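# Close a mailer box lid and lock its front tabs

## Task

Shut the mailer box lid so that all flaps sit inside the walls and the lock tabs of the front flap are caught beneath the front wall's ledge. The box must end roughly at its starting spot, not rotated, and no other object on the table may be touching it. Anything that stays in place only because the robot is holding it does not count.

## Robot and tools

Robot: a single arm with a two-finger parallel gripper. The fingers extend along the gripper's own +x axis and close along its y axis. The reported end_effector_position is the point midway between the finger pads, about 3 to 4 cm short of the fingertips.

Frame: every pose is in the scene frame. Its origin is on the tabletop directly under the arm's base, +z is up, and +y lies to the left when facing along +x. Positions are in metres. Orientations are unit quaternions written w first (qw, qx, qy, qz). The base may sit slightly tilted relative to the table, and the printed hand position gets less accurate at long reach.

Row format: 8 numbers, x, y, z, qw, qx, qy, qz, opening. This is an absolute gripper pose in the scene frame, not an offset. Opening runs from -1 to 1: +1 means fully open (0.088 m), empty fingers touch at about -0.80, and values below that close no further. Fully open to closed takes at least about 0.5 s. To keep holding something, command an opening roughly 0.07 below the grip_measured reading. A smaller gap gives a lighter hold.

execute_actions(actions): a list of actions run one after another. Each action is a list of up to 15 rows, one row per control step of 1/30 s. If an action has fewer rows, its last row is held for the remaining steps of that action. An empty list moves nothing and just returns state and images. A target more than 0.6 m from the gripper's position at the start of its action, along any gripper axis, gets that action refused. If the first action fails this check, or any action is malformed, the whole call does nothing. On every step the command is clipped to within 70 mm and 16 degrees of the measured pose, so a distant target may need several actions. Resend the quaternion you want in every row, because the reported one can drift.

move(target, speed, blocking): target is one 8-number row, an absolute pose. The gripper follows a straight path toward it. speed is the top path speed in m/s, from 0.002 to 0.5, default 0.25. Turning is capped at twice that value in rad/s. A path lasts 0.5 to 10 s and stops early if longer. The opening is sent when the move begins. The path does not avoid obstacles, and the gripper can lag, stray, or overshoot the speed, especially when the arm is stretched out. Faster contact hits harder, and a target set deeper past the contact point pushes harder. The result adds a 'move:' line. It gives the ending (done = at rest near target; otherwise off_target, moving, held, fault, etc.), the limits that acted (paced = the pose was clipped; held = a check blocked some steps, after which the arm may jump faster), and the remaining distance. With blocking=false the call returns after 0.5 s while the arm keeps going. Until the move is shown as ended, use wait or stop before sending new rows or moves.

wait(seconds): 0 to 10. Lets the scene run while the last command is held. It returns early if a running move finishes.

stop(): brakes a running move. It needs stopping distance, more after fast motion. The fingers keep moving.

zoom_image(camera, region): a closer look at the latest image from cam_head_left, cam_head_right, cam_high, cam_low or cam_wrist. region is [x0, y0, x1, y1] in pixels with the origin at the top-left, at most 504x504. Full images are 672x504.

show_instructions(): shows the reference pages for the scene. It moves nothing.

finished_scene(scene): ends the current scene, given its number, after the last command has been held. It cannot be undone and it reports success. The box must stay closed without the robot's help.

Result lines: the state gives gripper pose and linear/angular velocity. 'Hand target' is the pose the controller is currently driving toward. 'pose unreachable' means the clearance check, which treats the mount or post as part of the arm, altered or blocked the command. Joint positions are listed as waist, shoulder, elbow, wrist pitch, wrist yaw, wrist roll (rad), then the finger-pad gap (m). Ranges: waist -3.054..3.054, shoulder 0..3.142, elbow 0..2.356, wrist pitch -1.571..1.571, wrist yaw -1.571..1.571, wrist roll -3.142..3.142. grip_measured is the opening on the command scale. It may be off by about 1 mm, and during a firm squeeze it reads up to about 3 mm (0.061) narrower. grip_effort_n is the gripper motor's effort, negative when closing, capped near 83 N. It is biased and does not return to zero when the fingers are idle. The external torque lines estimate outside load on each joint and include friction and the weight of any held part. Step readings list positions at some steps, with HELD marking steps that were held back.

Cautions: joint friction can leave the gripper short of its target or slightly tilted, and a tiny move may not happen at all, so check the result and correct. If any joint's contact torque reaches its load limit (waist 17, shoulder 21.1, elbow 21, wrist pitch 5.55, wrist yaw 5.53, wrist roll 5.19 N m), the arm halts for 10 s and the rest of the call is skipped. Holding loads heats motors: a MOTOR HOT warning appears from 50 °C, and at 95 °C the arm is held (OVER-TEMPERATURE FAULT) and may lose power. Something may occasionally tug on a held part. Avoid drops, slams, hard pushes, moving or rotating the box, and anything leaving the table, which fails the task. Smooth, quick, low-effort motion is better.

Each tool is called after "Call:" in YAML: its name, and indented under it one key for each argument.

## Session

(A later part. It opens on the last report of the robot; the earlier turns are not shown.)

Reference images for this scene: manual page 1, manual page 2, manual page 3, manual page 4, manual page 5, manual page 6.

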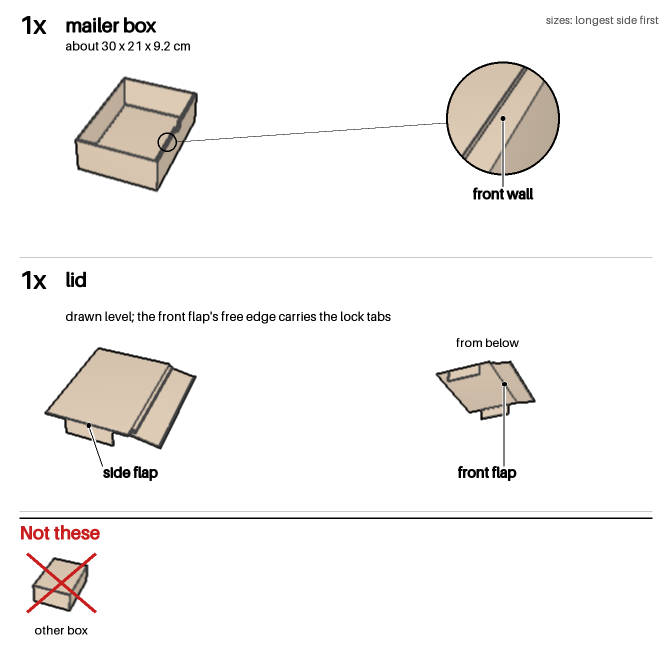

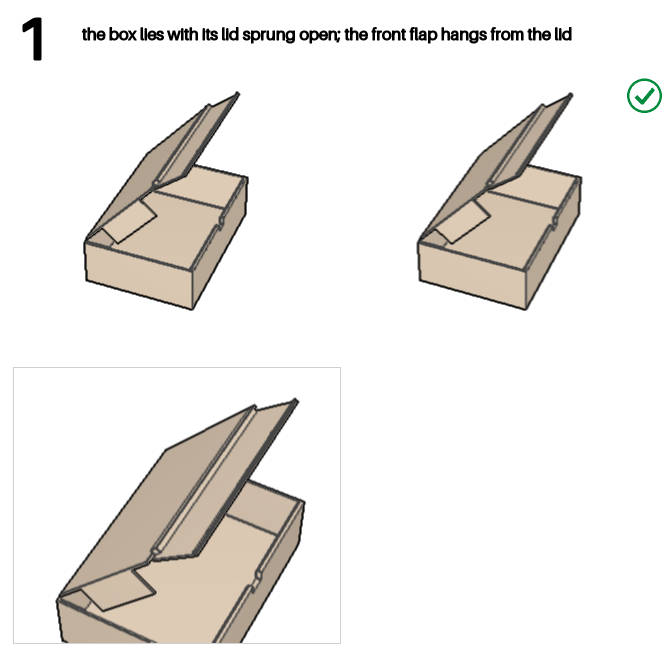

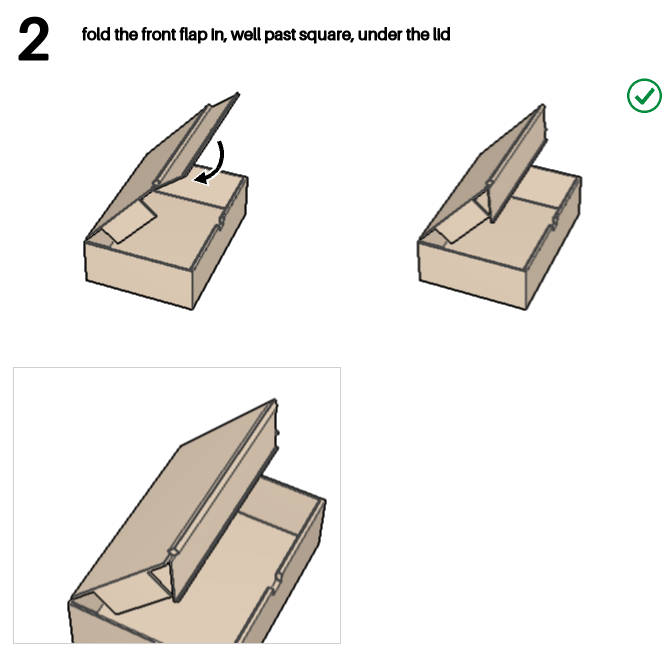

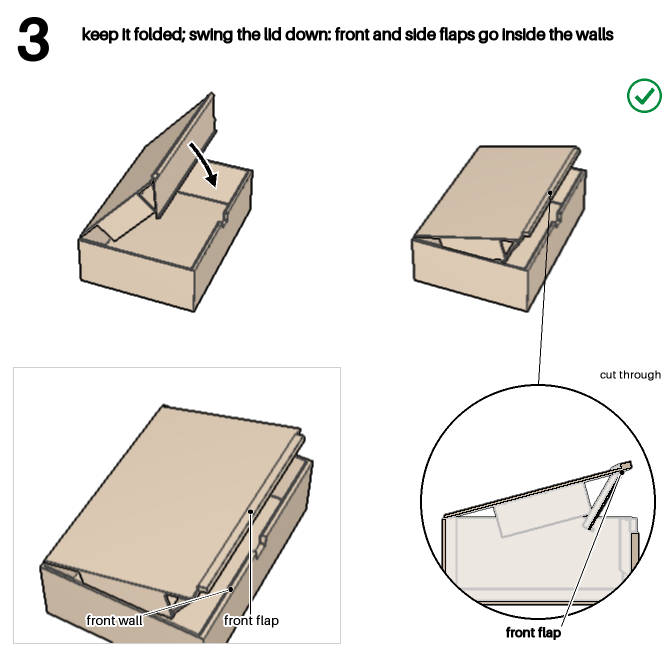

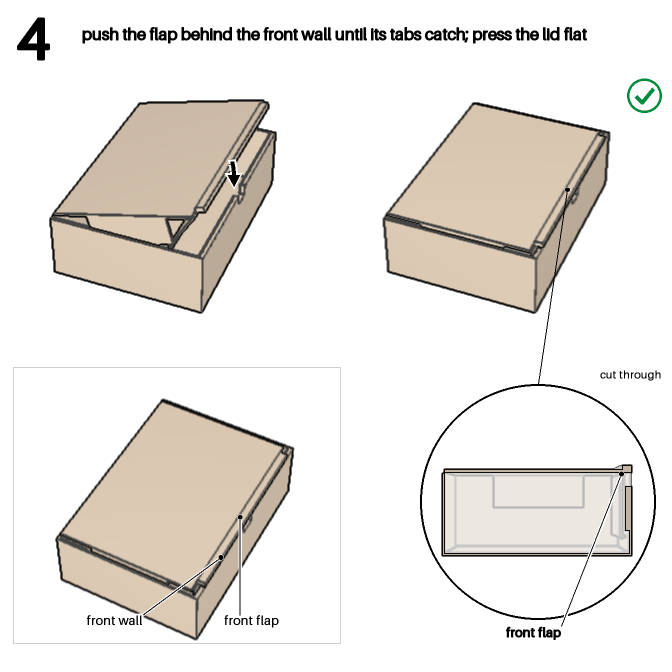

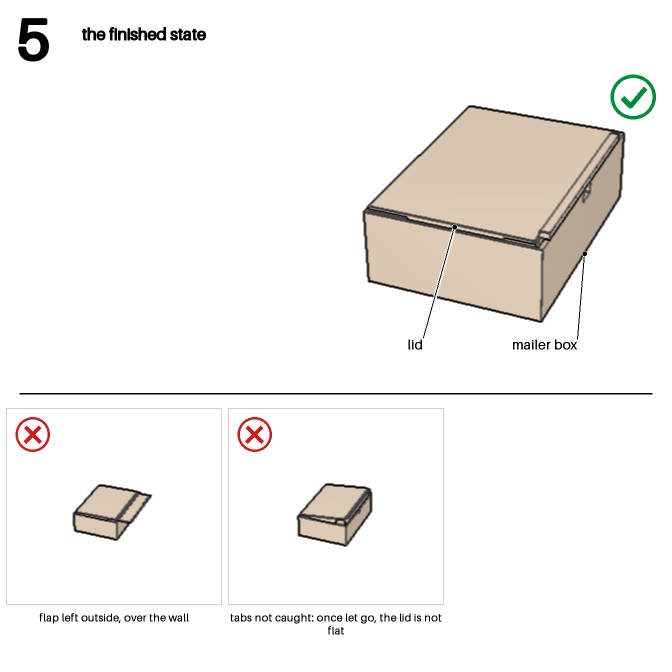

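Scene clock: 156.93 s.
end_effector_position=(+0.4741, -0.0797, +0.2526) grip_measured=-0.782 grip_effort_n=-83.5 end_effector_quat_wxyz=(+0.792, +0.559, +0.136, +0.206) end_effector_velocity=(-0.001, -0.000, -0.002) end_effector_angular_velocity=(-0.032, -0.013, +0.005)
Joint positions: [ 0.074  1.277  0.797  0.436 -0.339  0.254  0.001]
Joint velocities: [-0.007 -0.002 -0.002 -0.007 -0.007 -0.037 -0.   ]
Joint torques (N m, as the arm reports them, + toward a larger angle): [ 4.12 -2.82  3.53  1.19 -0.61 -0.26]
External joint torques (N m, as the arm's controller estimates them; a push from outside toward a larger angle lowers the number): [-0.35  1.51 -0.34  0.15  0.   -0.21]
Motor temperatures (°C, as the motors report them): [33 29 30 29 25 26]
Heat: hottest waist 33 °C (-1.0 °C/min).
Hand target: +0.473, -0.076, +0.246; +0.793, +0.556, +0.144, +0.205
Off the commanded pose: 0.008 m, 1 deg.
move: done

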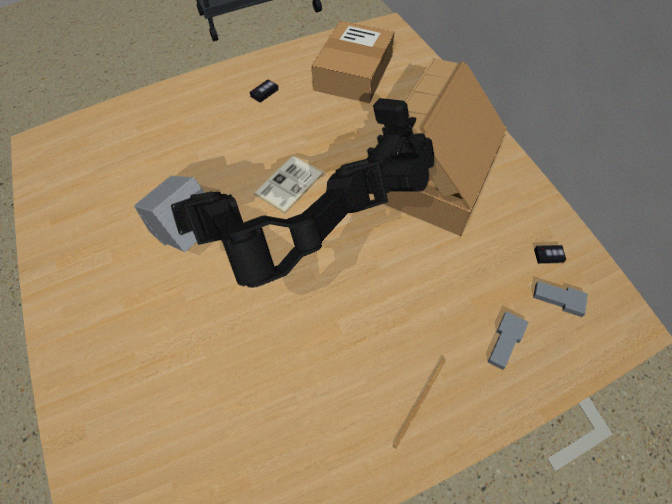

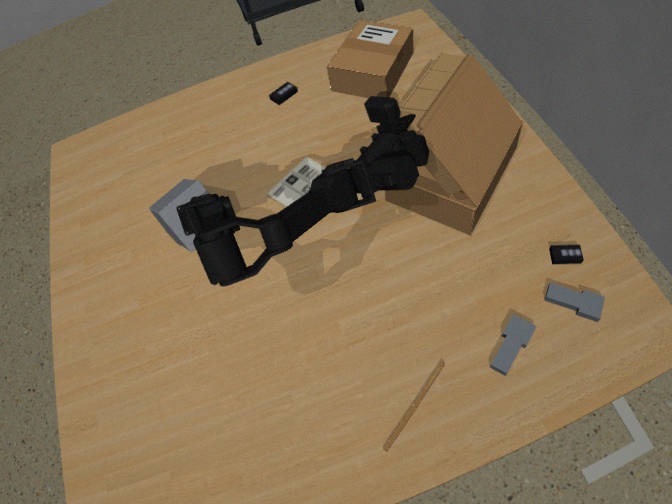

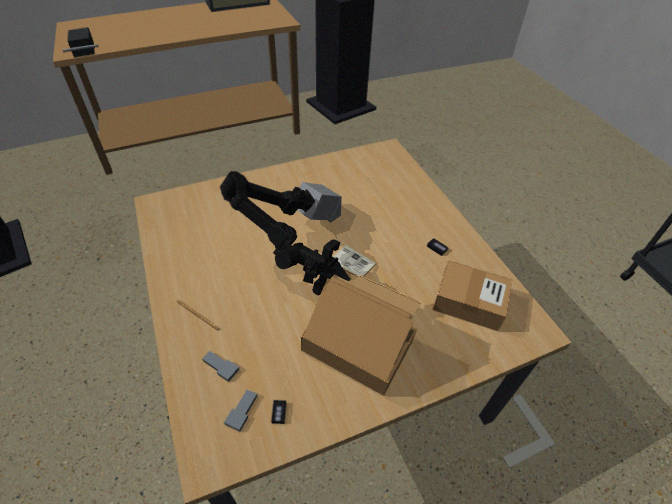

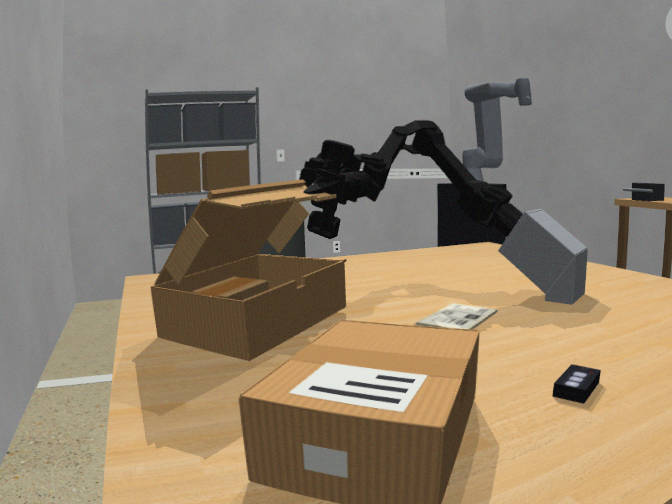

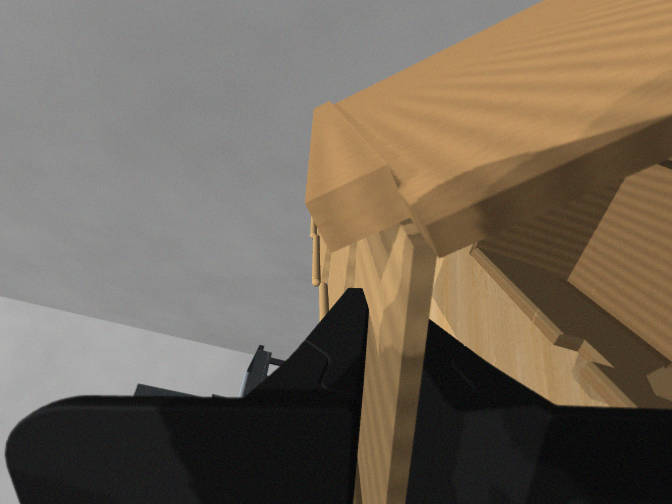

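Call:
move:
  target: [0.476,-0.080,0.231,0.915,0.333,0.078,0.215,-0.82]
  speed: 0.15

Call:
move:
  target: [0.472,-0.073,0.198,0.97,0.085,0.02,0.224,-0.82]
  speed: 0.15

Call:
move:
  target: [0.466,-0.061,0.162,0.972,-0.068,-0.016,0.224,-0.82]
  speed: 0.08

Scene clock: 166.67 s.
end_effector_position=(+0.4766, -0.0818, +0.2385) grip_measured=-0.782 grip_effort_n=-83.5 end_effector_quat_wxyz=(+0.914, +0.336, +0.069, +0.218) end_effector_velocity=(-0.002, +0.001, -0.003) end_effector_angular_velocity=(-0.019, -0.002, +0.009)
Joint positions: [ 0.036  1.311  0.767  0.536 -0.36  -0.26   0.001]
Joint velocities: [-0.007 -0.002 -0.007 -0.007 -0.007 -0.022 -0.   ]
Joint torques (N m, as the arm reports them, + toward a larger angle): [ 3.96 -3.11  3.62  1.27 -0.36 -0.25]
External joint torques (N m, as the arm's controller estimates them; a push from outside toward a larger angle lowers the number): [-0.59  1.36  0.02  0.25  0.24 -0.22]
Motor temperatures (°C, as the motors report them): [33 29 30 29 25 26]
Heat: hottest waist 33 °C (-2.0 °C/min).
Hand target: +0.476, -0.080, +0.231; +0.915, +0.333, +0.078, +0.215
Off the commanded pose: 0.008 m, 1 deg.
move: done

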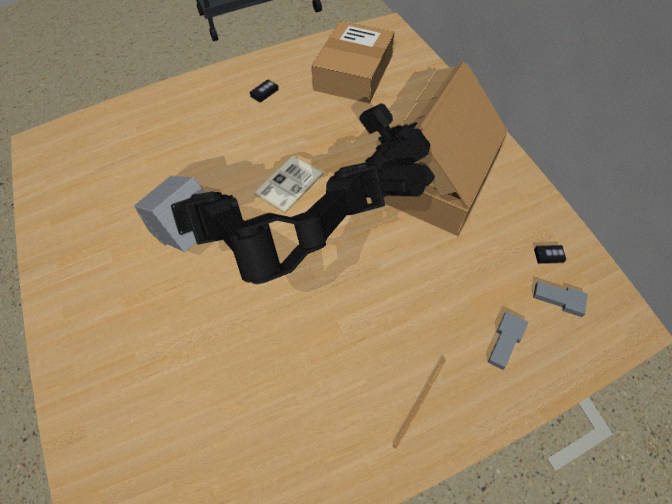

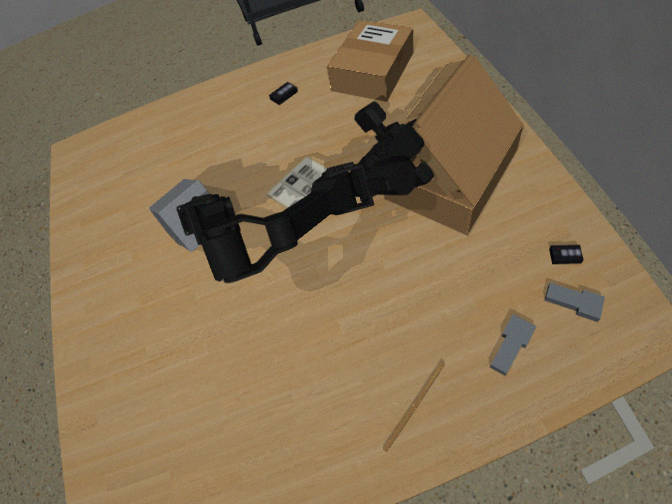

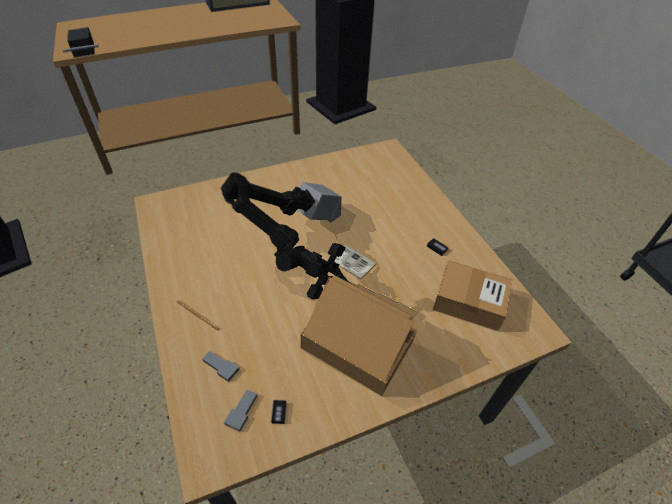

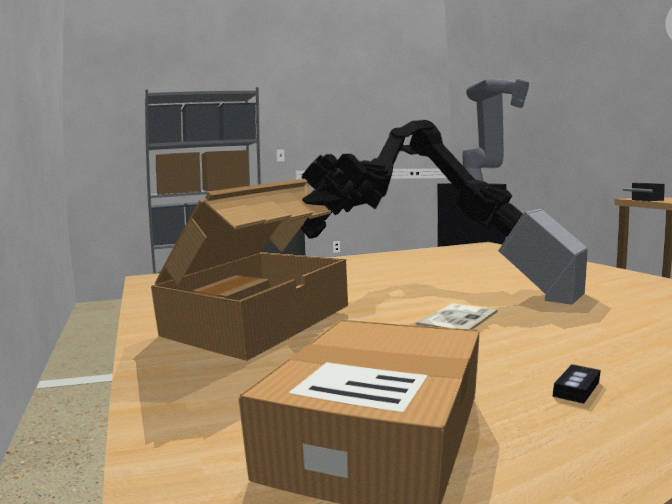

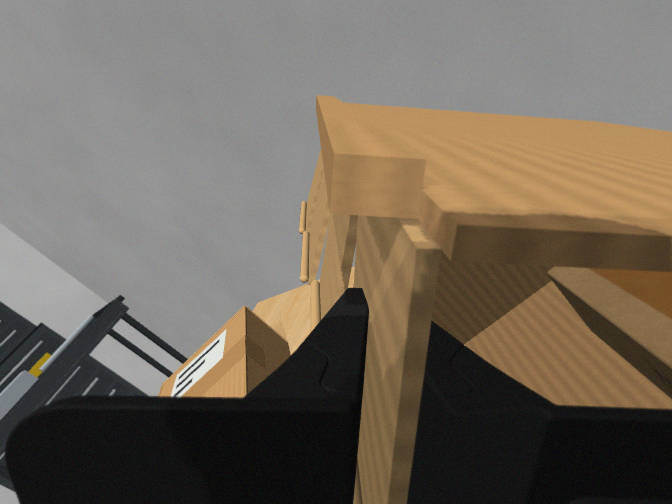

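Scene clock: 168.83 s.
end_effector_position=(+0.4729, -0.0746, +0.2046) grip_measured=-0.782 grip_effort_n=-83.5 end_effector_quat_wxyz=(+0.970, +0.088, +0.013, +0.225) end_effector_velocity=(-0.001, -0.000, +0.003) end_effector_angular_velocity=(-0.014, -0.029, +0.005)
Joint positions: [-0.041  1.388  0.71   0.674 -0.429 -0.782  0.001]
Joint velocities: [-0.002 -0.002 -0.002  0.007 -0.022 -0.022 -0.   ]
Joint torques (N m, as the arm reports them, + toward a larger angle): [ 4.19 -3.3   3.09  1.28 -0.48 -0.2 ]
External joint torques (N m, as the arm's controller estimates them; a push from outside toward a larger angle lowers the number): [-0.53  1.61 -0.15  0.24  0.14 -0.2 ]
Motor temperatures (°C, as the motors report them): [33 29 30 29 25 26]
Heat: hottest waist 33 °C (-2.0 °C/min).
Hand target: +0.472, -0.073, +0.198; +0.971, +0.085, +0.020, +0.224
Off the commanded pose: 0.007 m, 1 deg.
move: done

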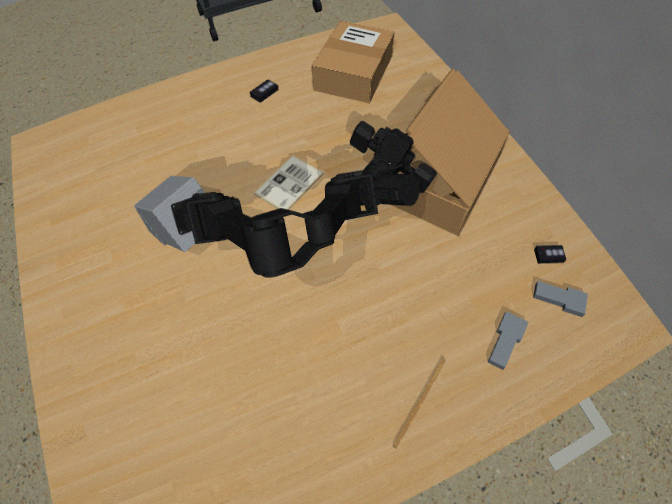

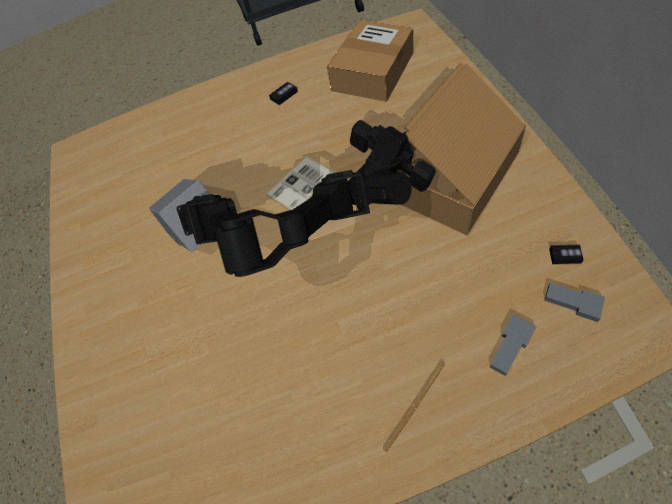

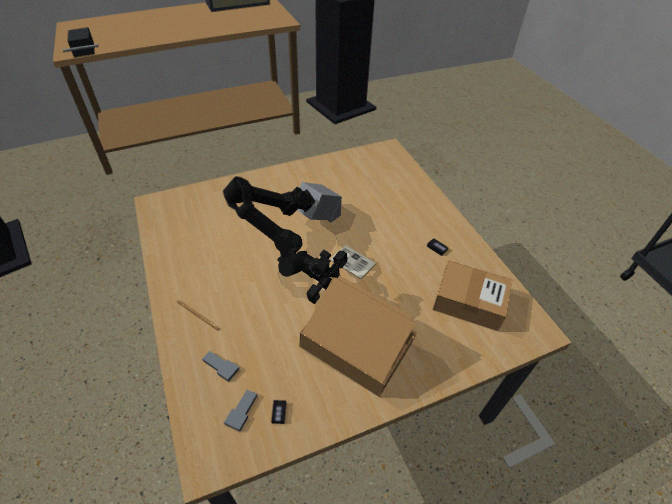

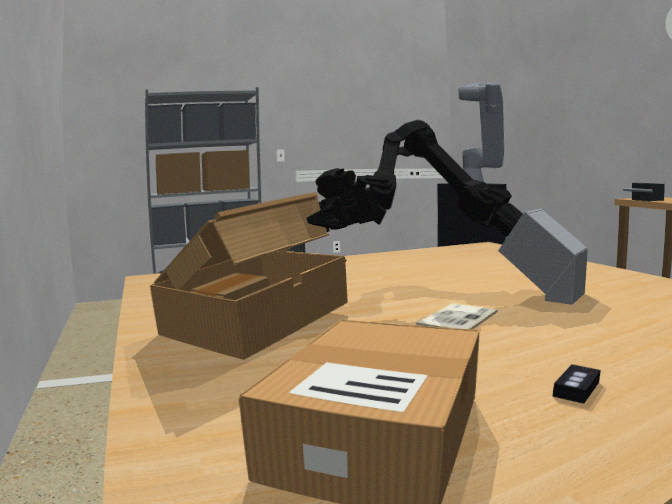

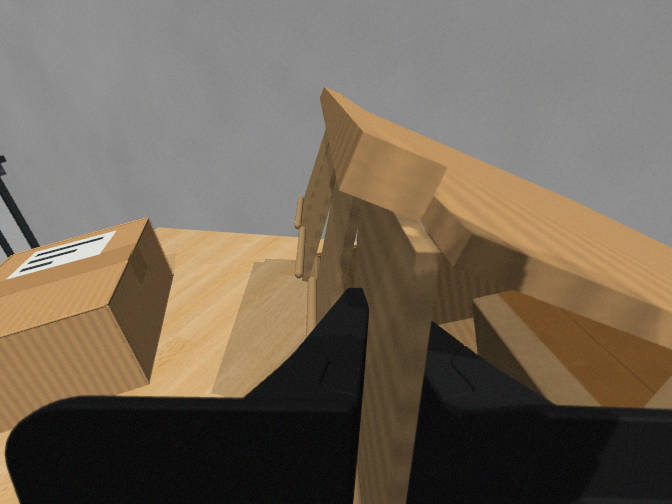

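Scene clock: 171.13 s.
end_effector_position=(+0.4672, -0.0631, +0.1670) grip_measured=-0.782 grip_effort_n=-83.5 end_effector_quat_wxyz=(+0.973, -0.064, -0.020, +0.222) end_effector_velocity=(-0.001, +0.004, -0.001) end_effector_angular_velocity=(-0.011, -0.019, +0.016)
Joint positions: [-0.116  1.503  0.66   0.838 -0.498 -1.093  0.001]
Joint velocities: [-0.002  0.012 -0.002  0.007 -0.022 -0.022 -0.   ]
Joint torques (N m, as the arm reports them, + toward a larger angle): [ 4.69 -3.48  2.42  1.32 -0.65 -0.31]
External joint torques (N m, as the arm's controller estimates them; a push from outside toward a larger angle lowers the number): [-0.17  1.66 -0.1   0.31 -0.03 -0.32]
Motor temperatures (°C, as the motors report them): [33 29 30 29 25 26]
Heat: hottest waist 33 °C (-2.0 °C/min).
Hand target: +0.466, -0.061, +0.162; +0.972, -0.068, -0.016, +0.224
Off the commanded pose: 0.006 m, 1 deg.
move: done

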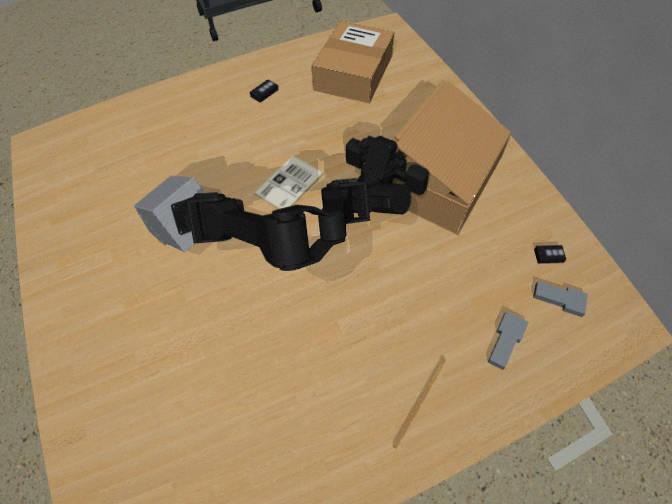

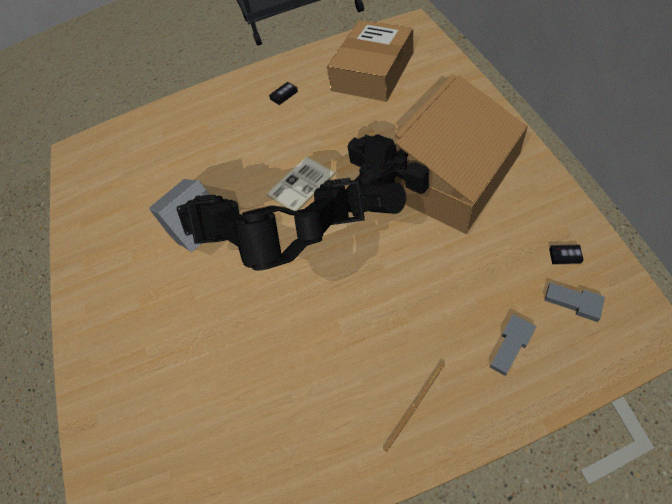

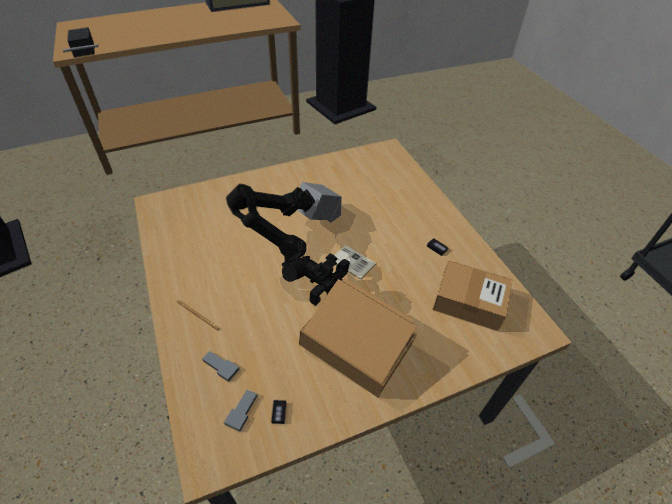

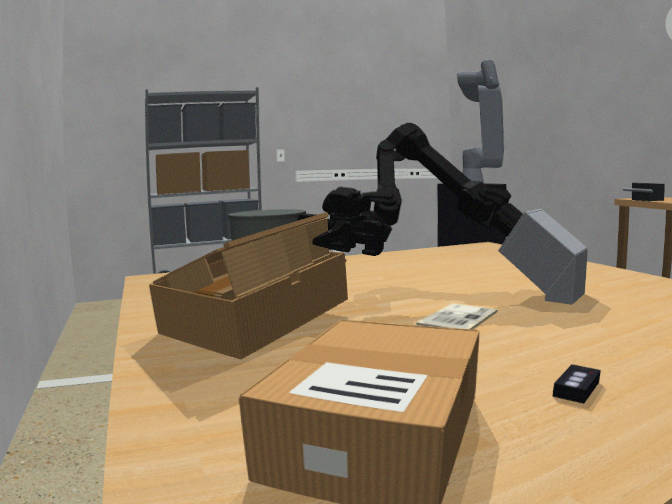

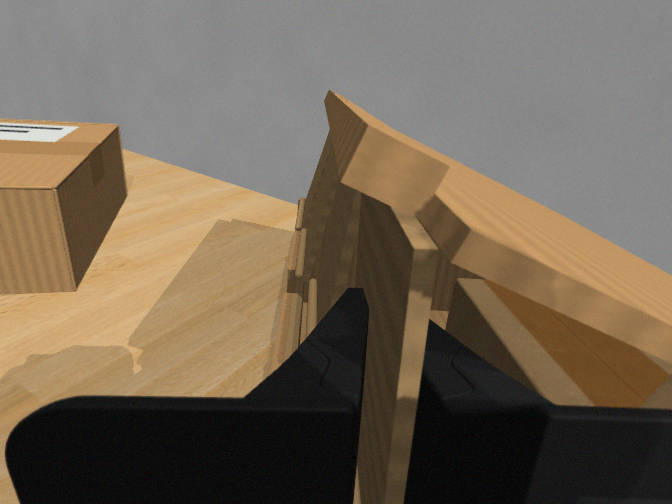

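Call:
move:
  target: [0.468,-0.064,0.15,0.951,-0.211,-0.04,0.22,-0.82]
  speed: 0.08

Call:
move:
  target: [0.463,-0.056,0.122,0.951,-0.211,-0.04,0.22,-0.82]
  speed: 0.03

Call:
zoom_image:
  camera: "cam_low"
  region: [130,180,410,380]

Scene clock: 178.10 s.
end_effector_position=(+0.4658, -0.0593, +0.1594) grip_measured=-0.782 grip_effort_n=-83.5 end_effector_quat_wxyz=(+0.951, -0.202, -0.055, +0.227) end_effector_velocity=(+0.001, -0.003, +0.002) end_effector_angular_velocity=(-0.007, -0.015, -0.006)
Joint positions: [-0.134  1.527  0.663  0.842 -0.53  -1.391  0.001]
Joint velocities: [-0.002 -0.002  0.002  0.007 -0.007 -0.007 -0.   ]
Joint torques (N m, as the arm reports them, + toward a larger angle): [ 3.58 -3.47  3.65  1.18  0.1  -0.36]
External joint torques (N m, as the arm's controller estimates them; a push from outside toward a larger angle lowers the number): [-1.35  1.76  1.28  0.2   0.72 -0.39]
Motor temperatures (°C, as the motors report them): [33 29 30 29 25 26]
Heat: hottest waist 33 °C (-2.0 °C/min).
Hand target: +0.468, -0.064, +0.150; +0.951, -0.211, -0.040, +0.220
Off the commanded pose: 0.011 m, 2 deg.
move: off_target

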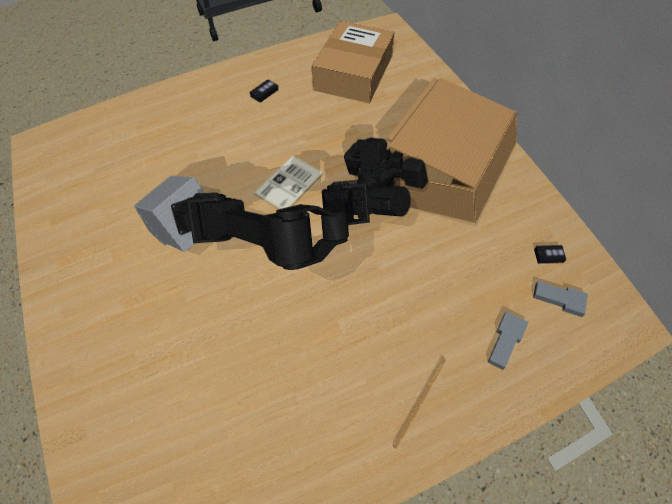

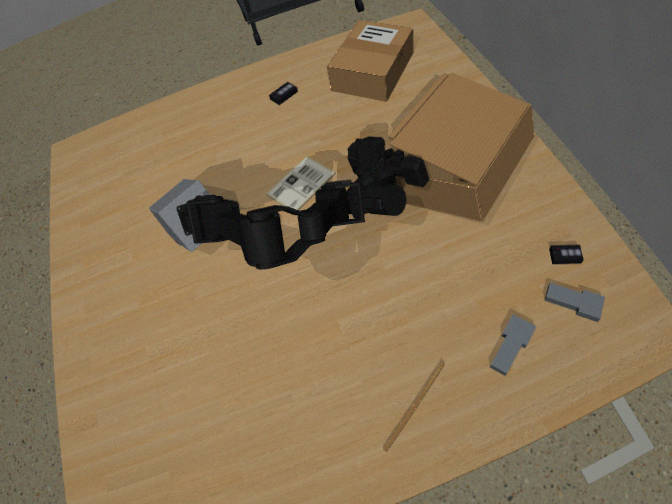

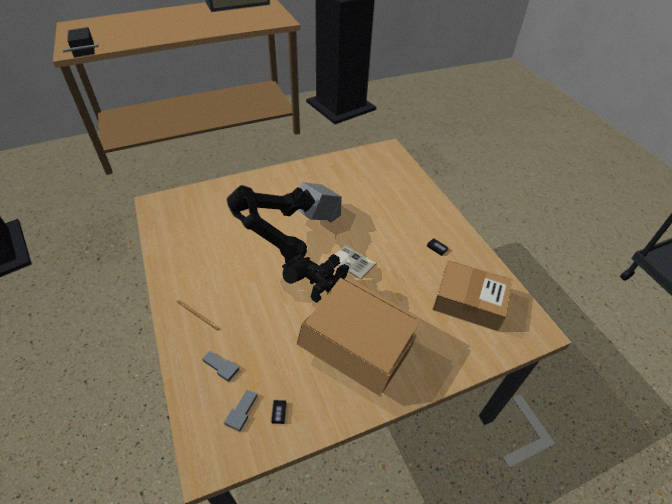

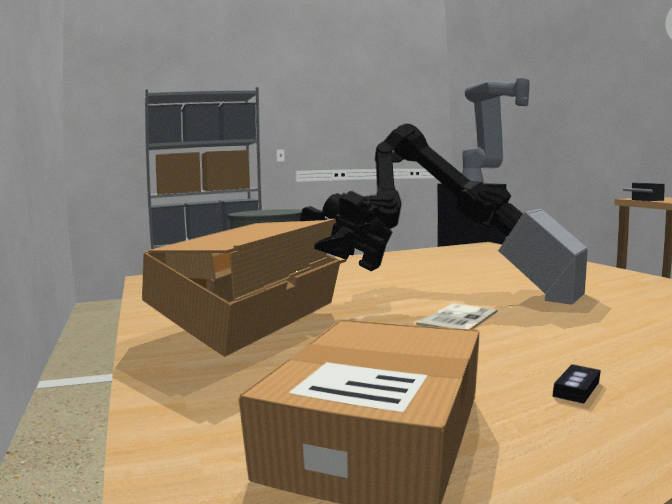

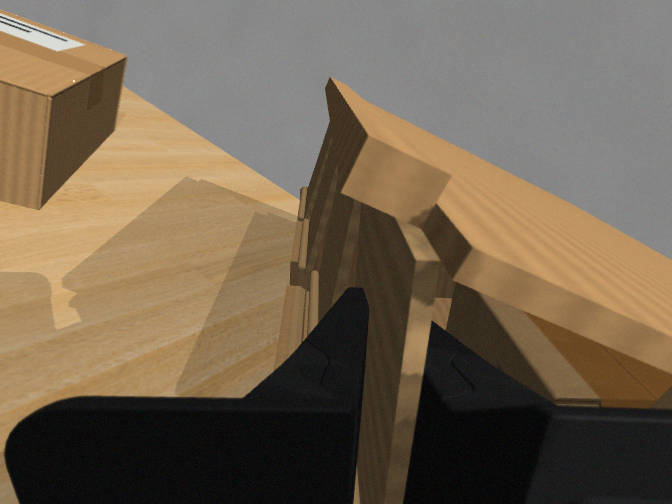

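Scene clock: 179.57 s.
end_effector_position=(+0.4654, -0.0545, +0.1433) grip_measured=-0.782 grip_effort_n=-83.5 end_effector_quat_wxyz=(+0.950, -0.208, -0.074, +0.220) end_effector_velocity=(-0.001, -0.000, -0.005) end_effector_angular_velocity=(-0.025, -0.001, -0.011)
Joint positions: [-0.175  1.616  0.658  0.964 -0.597 -1.397  0.001]
Joint velocities: [-0.007  0.012 -0.007  0.022  0.007 -0.022 -0.   ]
Joint torques (N m, as the arm reports them, + toward a larger angle): [ 2.51 -2.6   1.52  0.77  0.6  -0.21]
External joint torques (N m, as the arm's controller estimates them; a push from outside toward a larger angle lowers the number): [-2.5   2.8  -0.4  -0.22  1.2  -0.24]
Motor temperatures (°C, as the motors report them): [33 29 30 29 25 26]
Heat: hottest waist 33 °C (-2.0 °C/min).
Hand target: +0.462, -0.056, +0.123; +0.951, -0.211, -0.040, +0.220
Off the commanded pose: 0.022 m, 4 deg.
move: off_target

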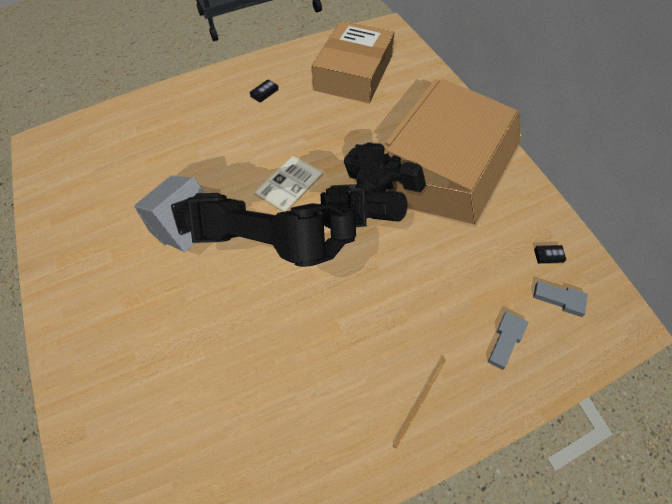

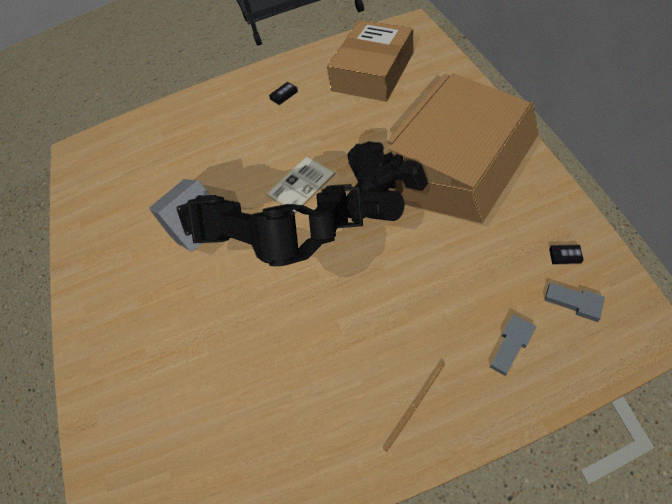

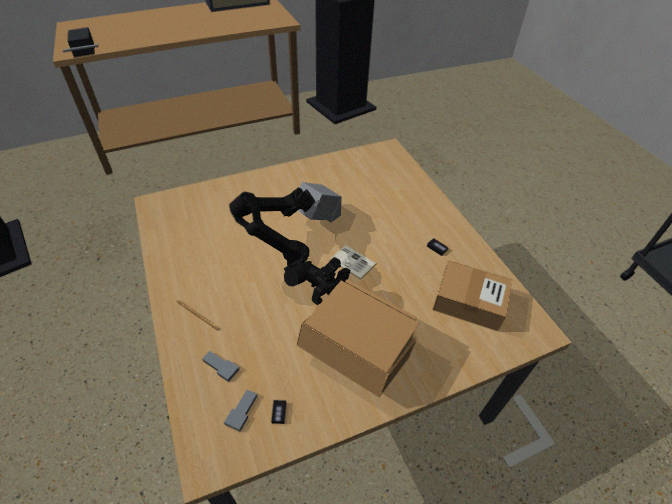

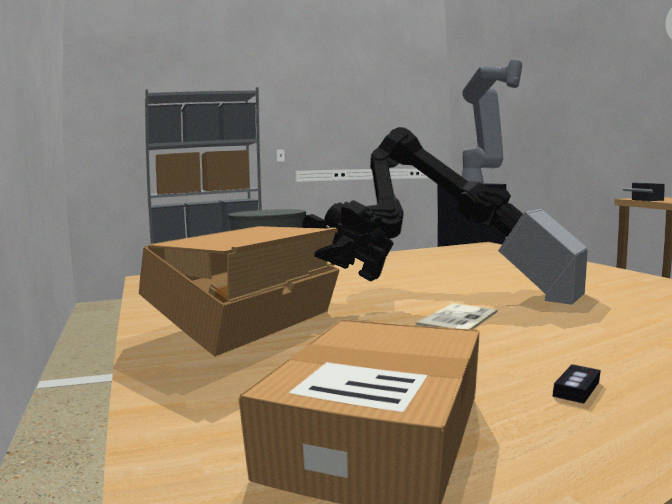

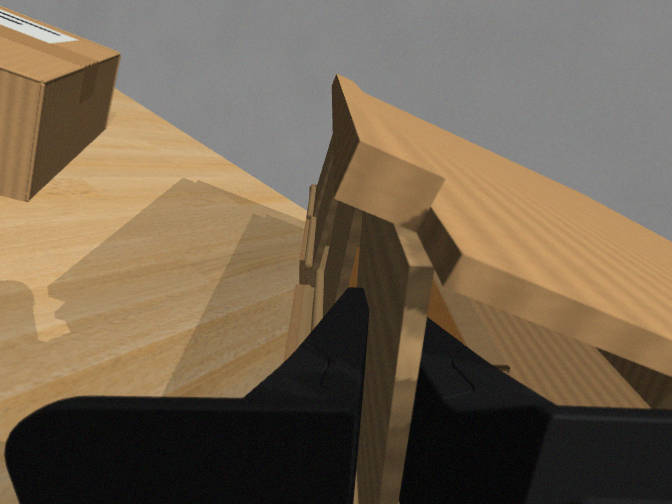

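Region (130, 180, 410, 380) of cam_low's 672x504 image, scaled by 1.800, with more detail than that image has; it fills the top 360 rows of this view, and the rest is white.

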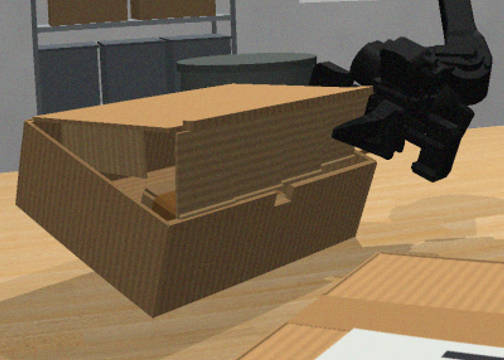

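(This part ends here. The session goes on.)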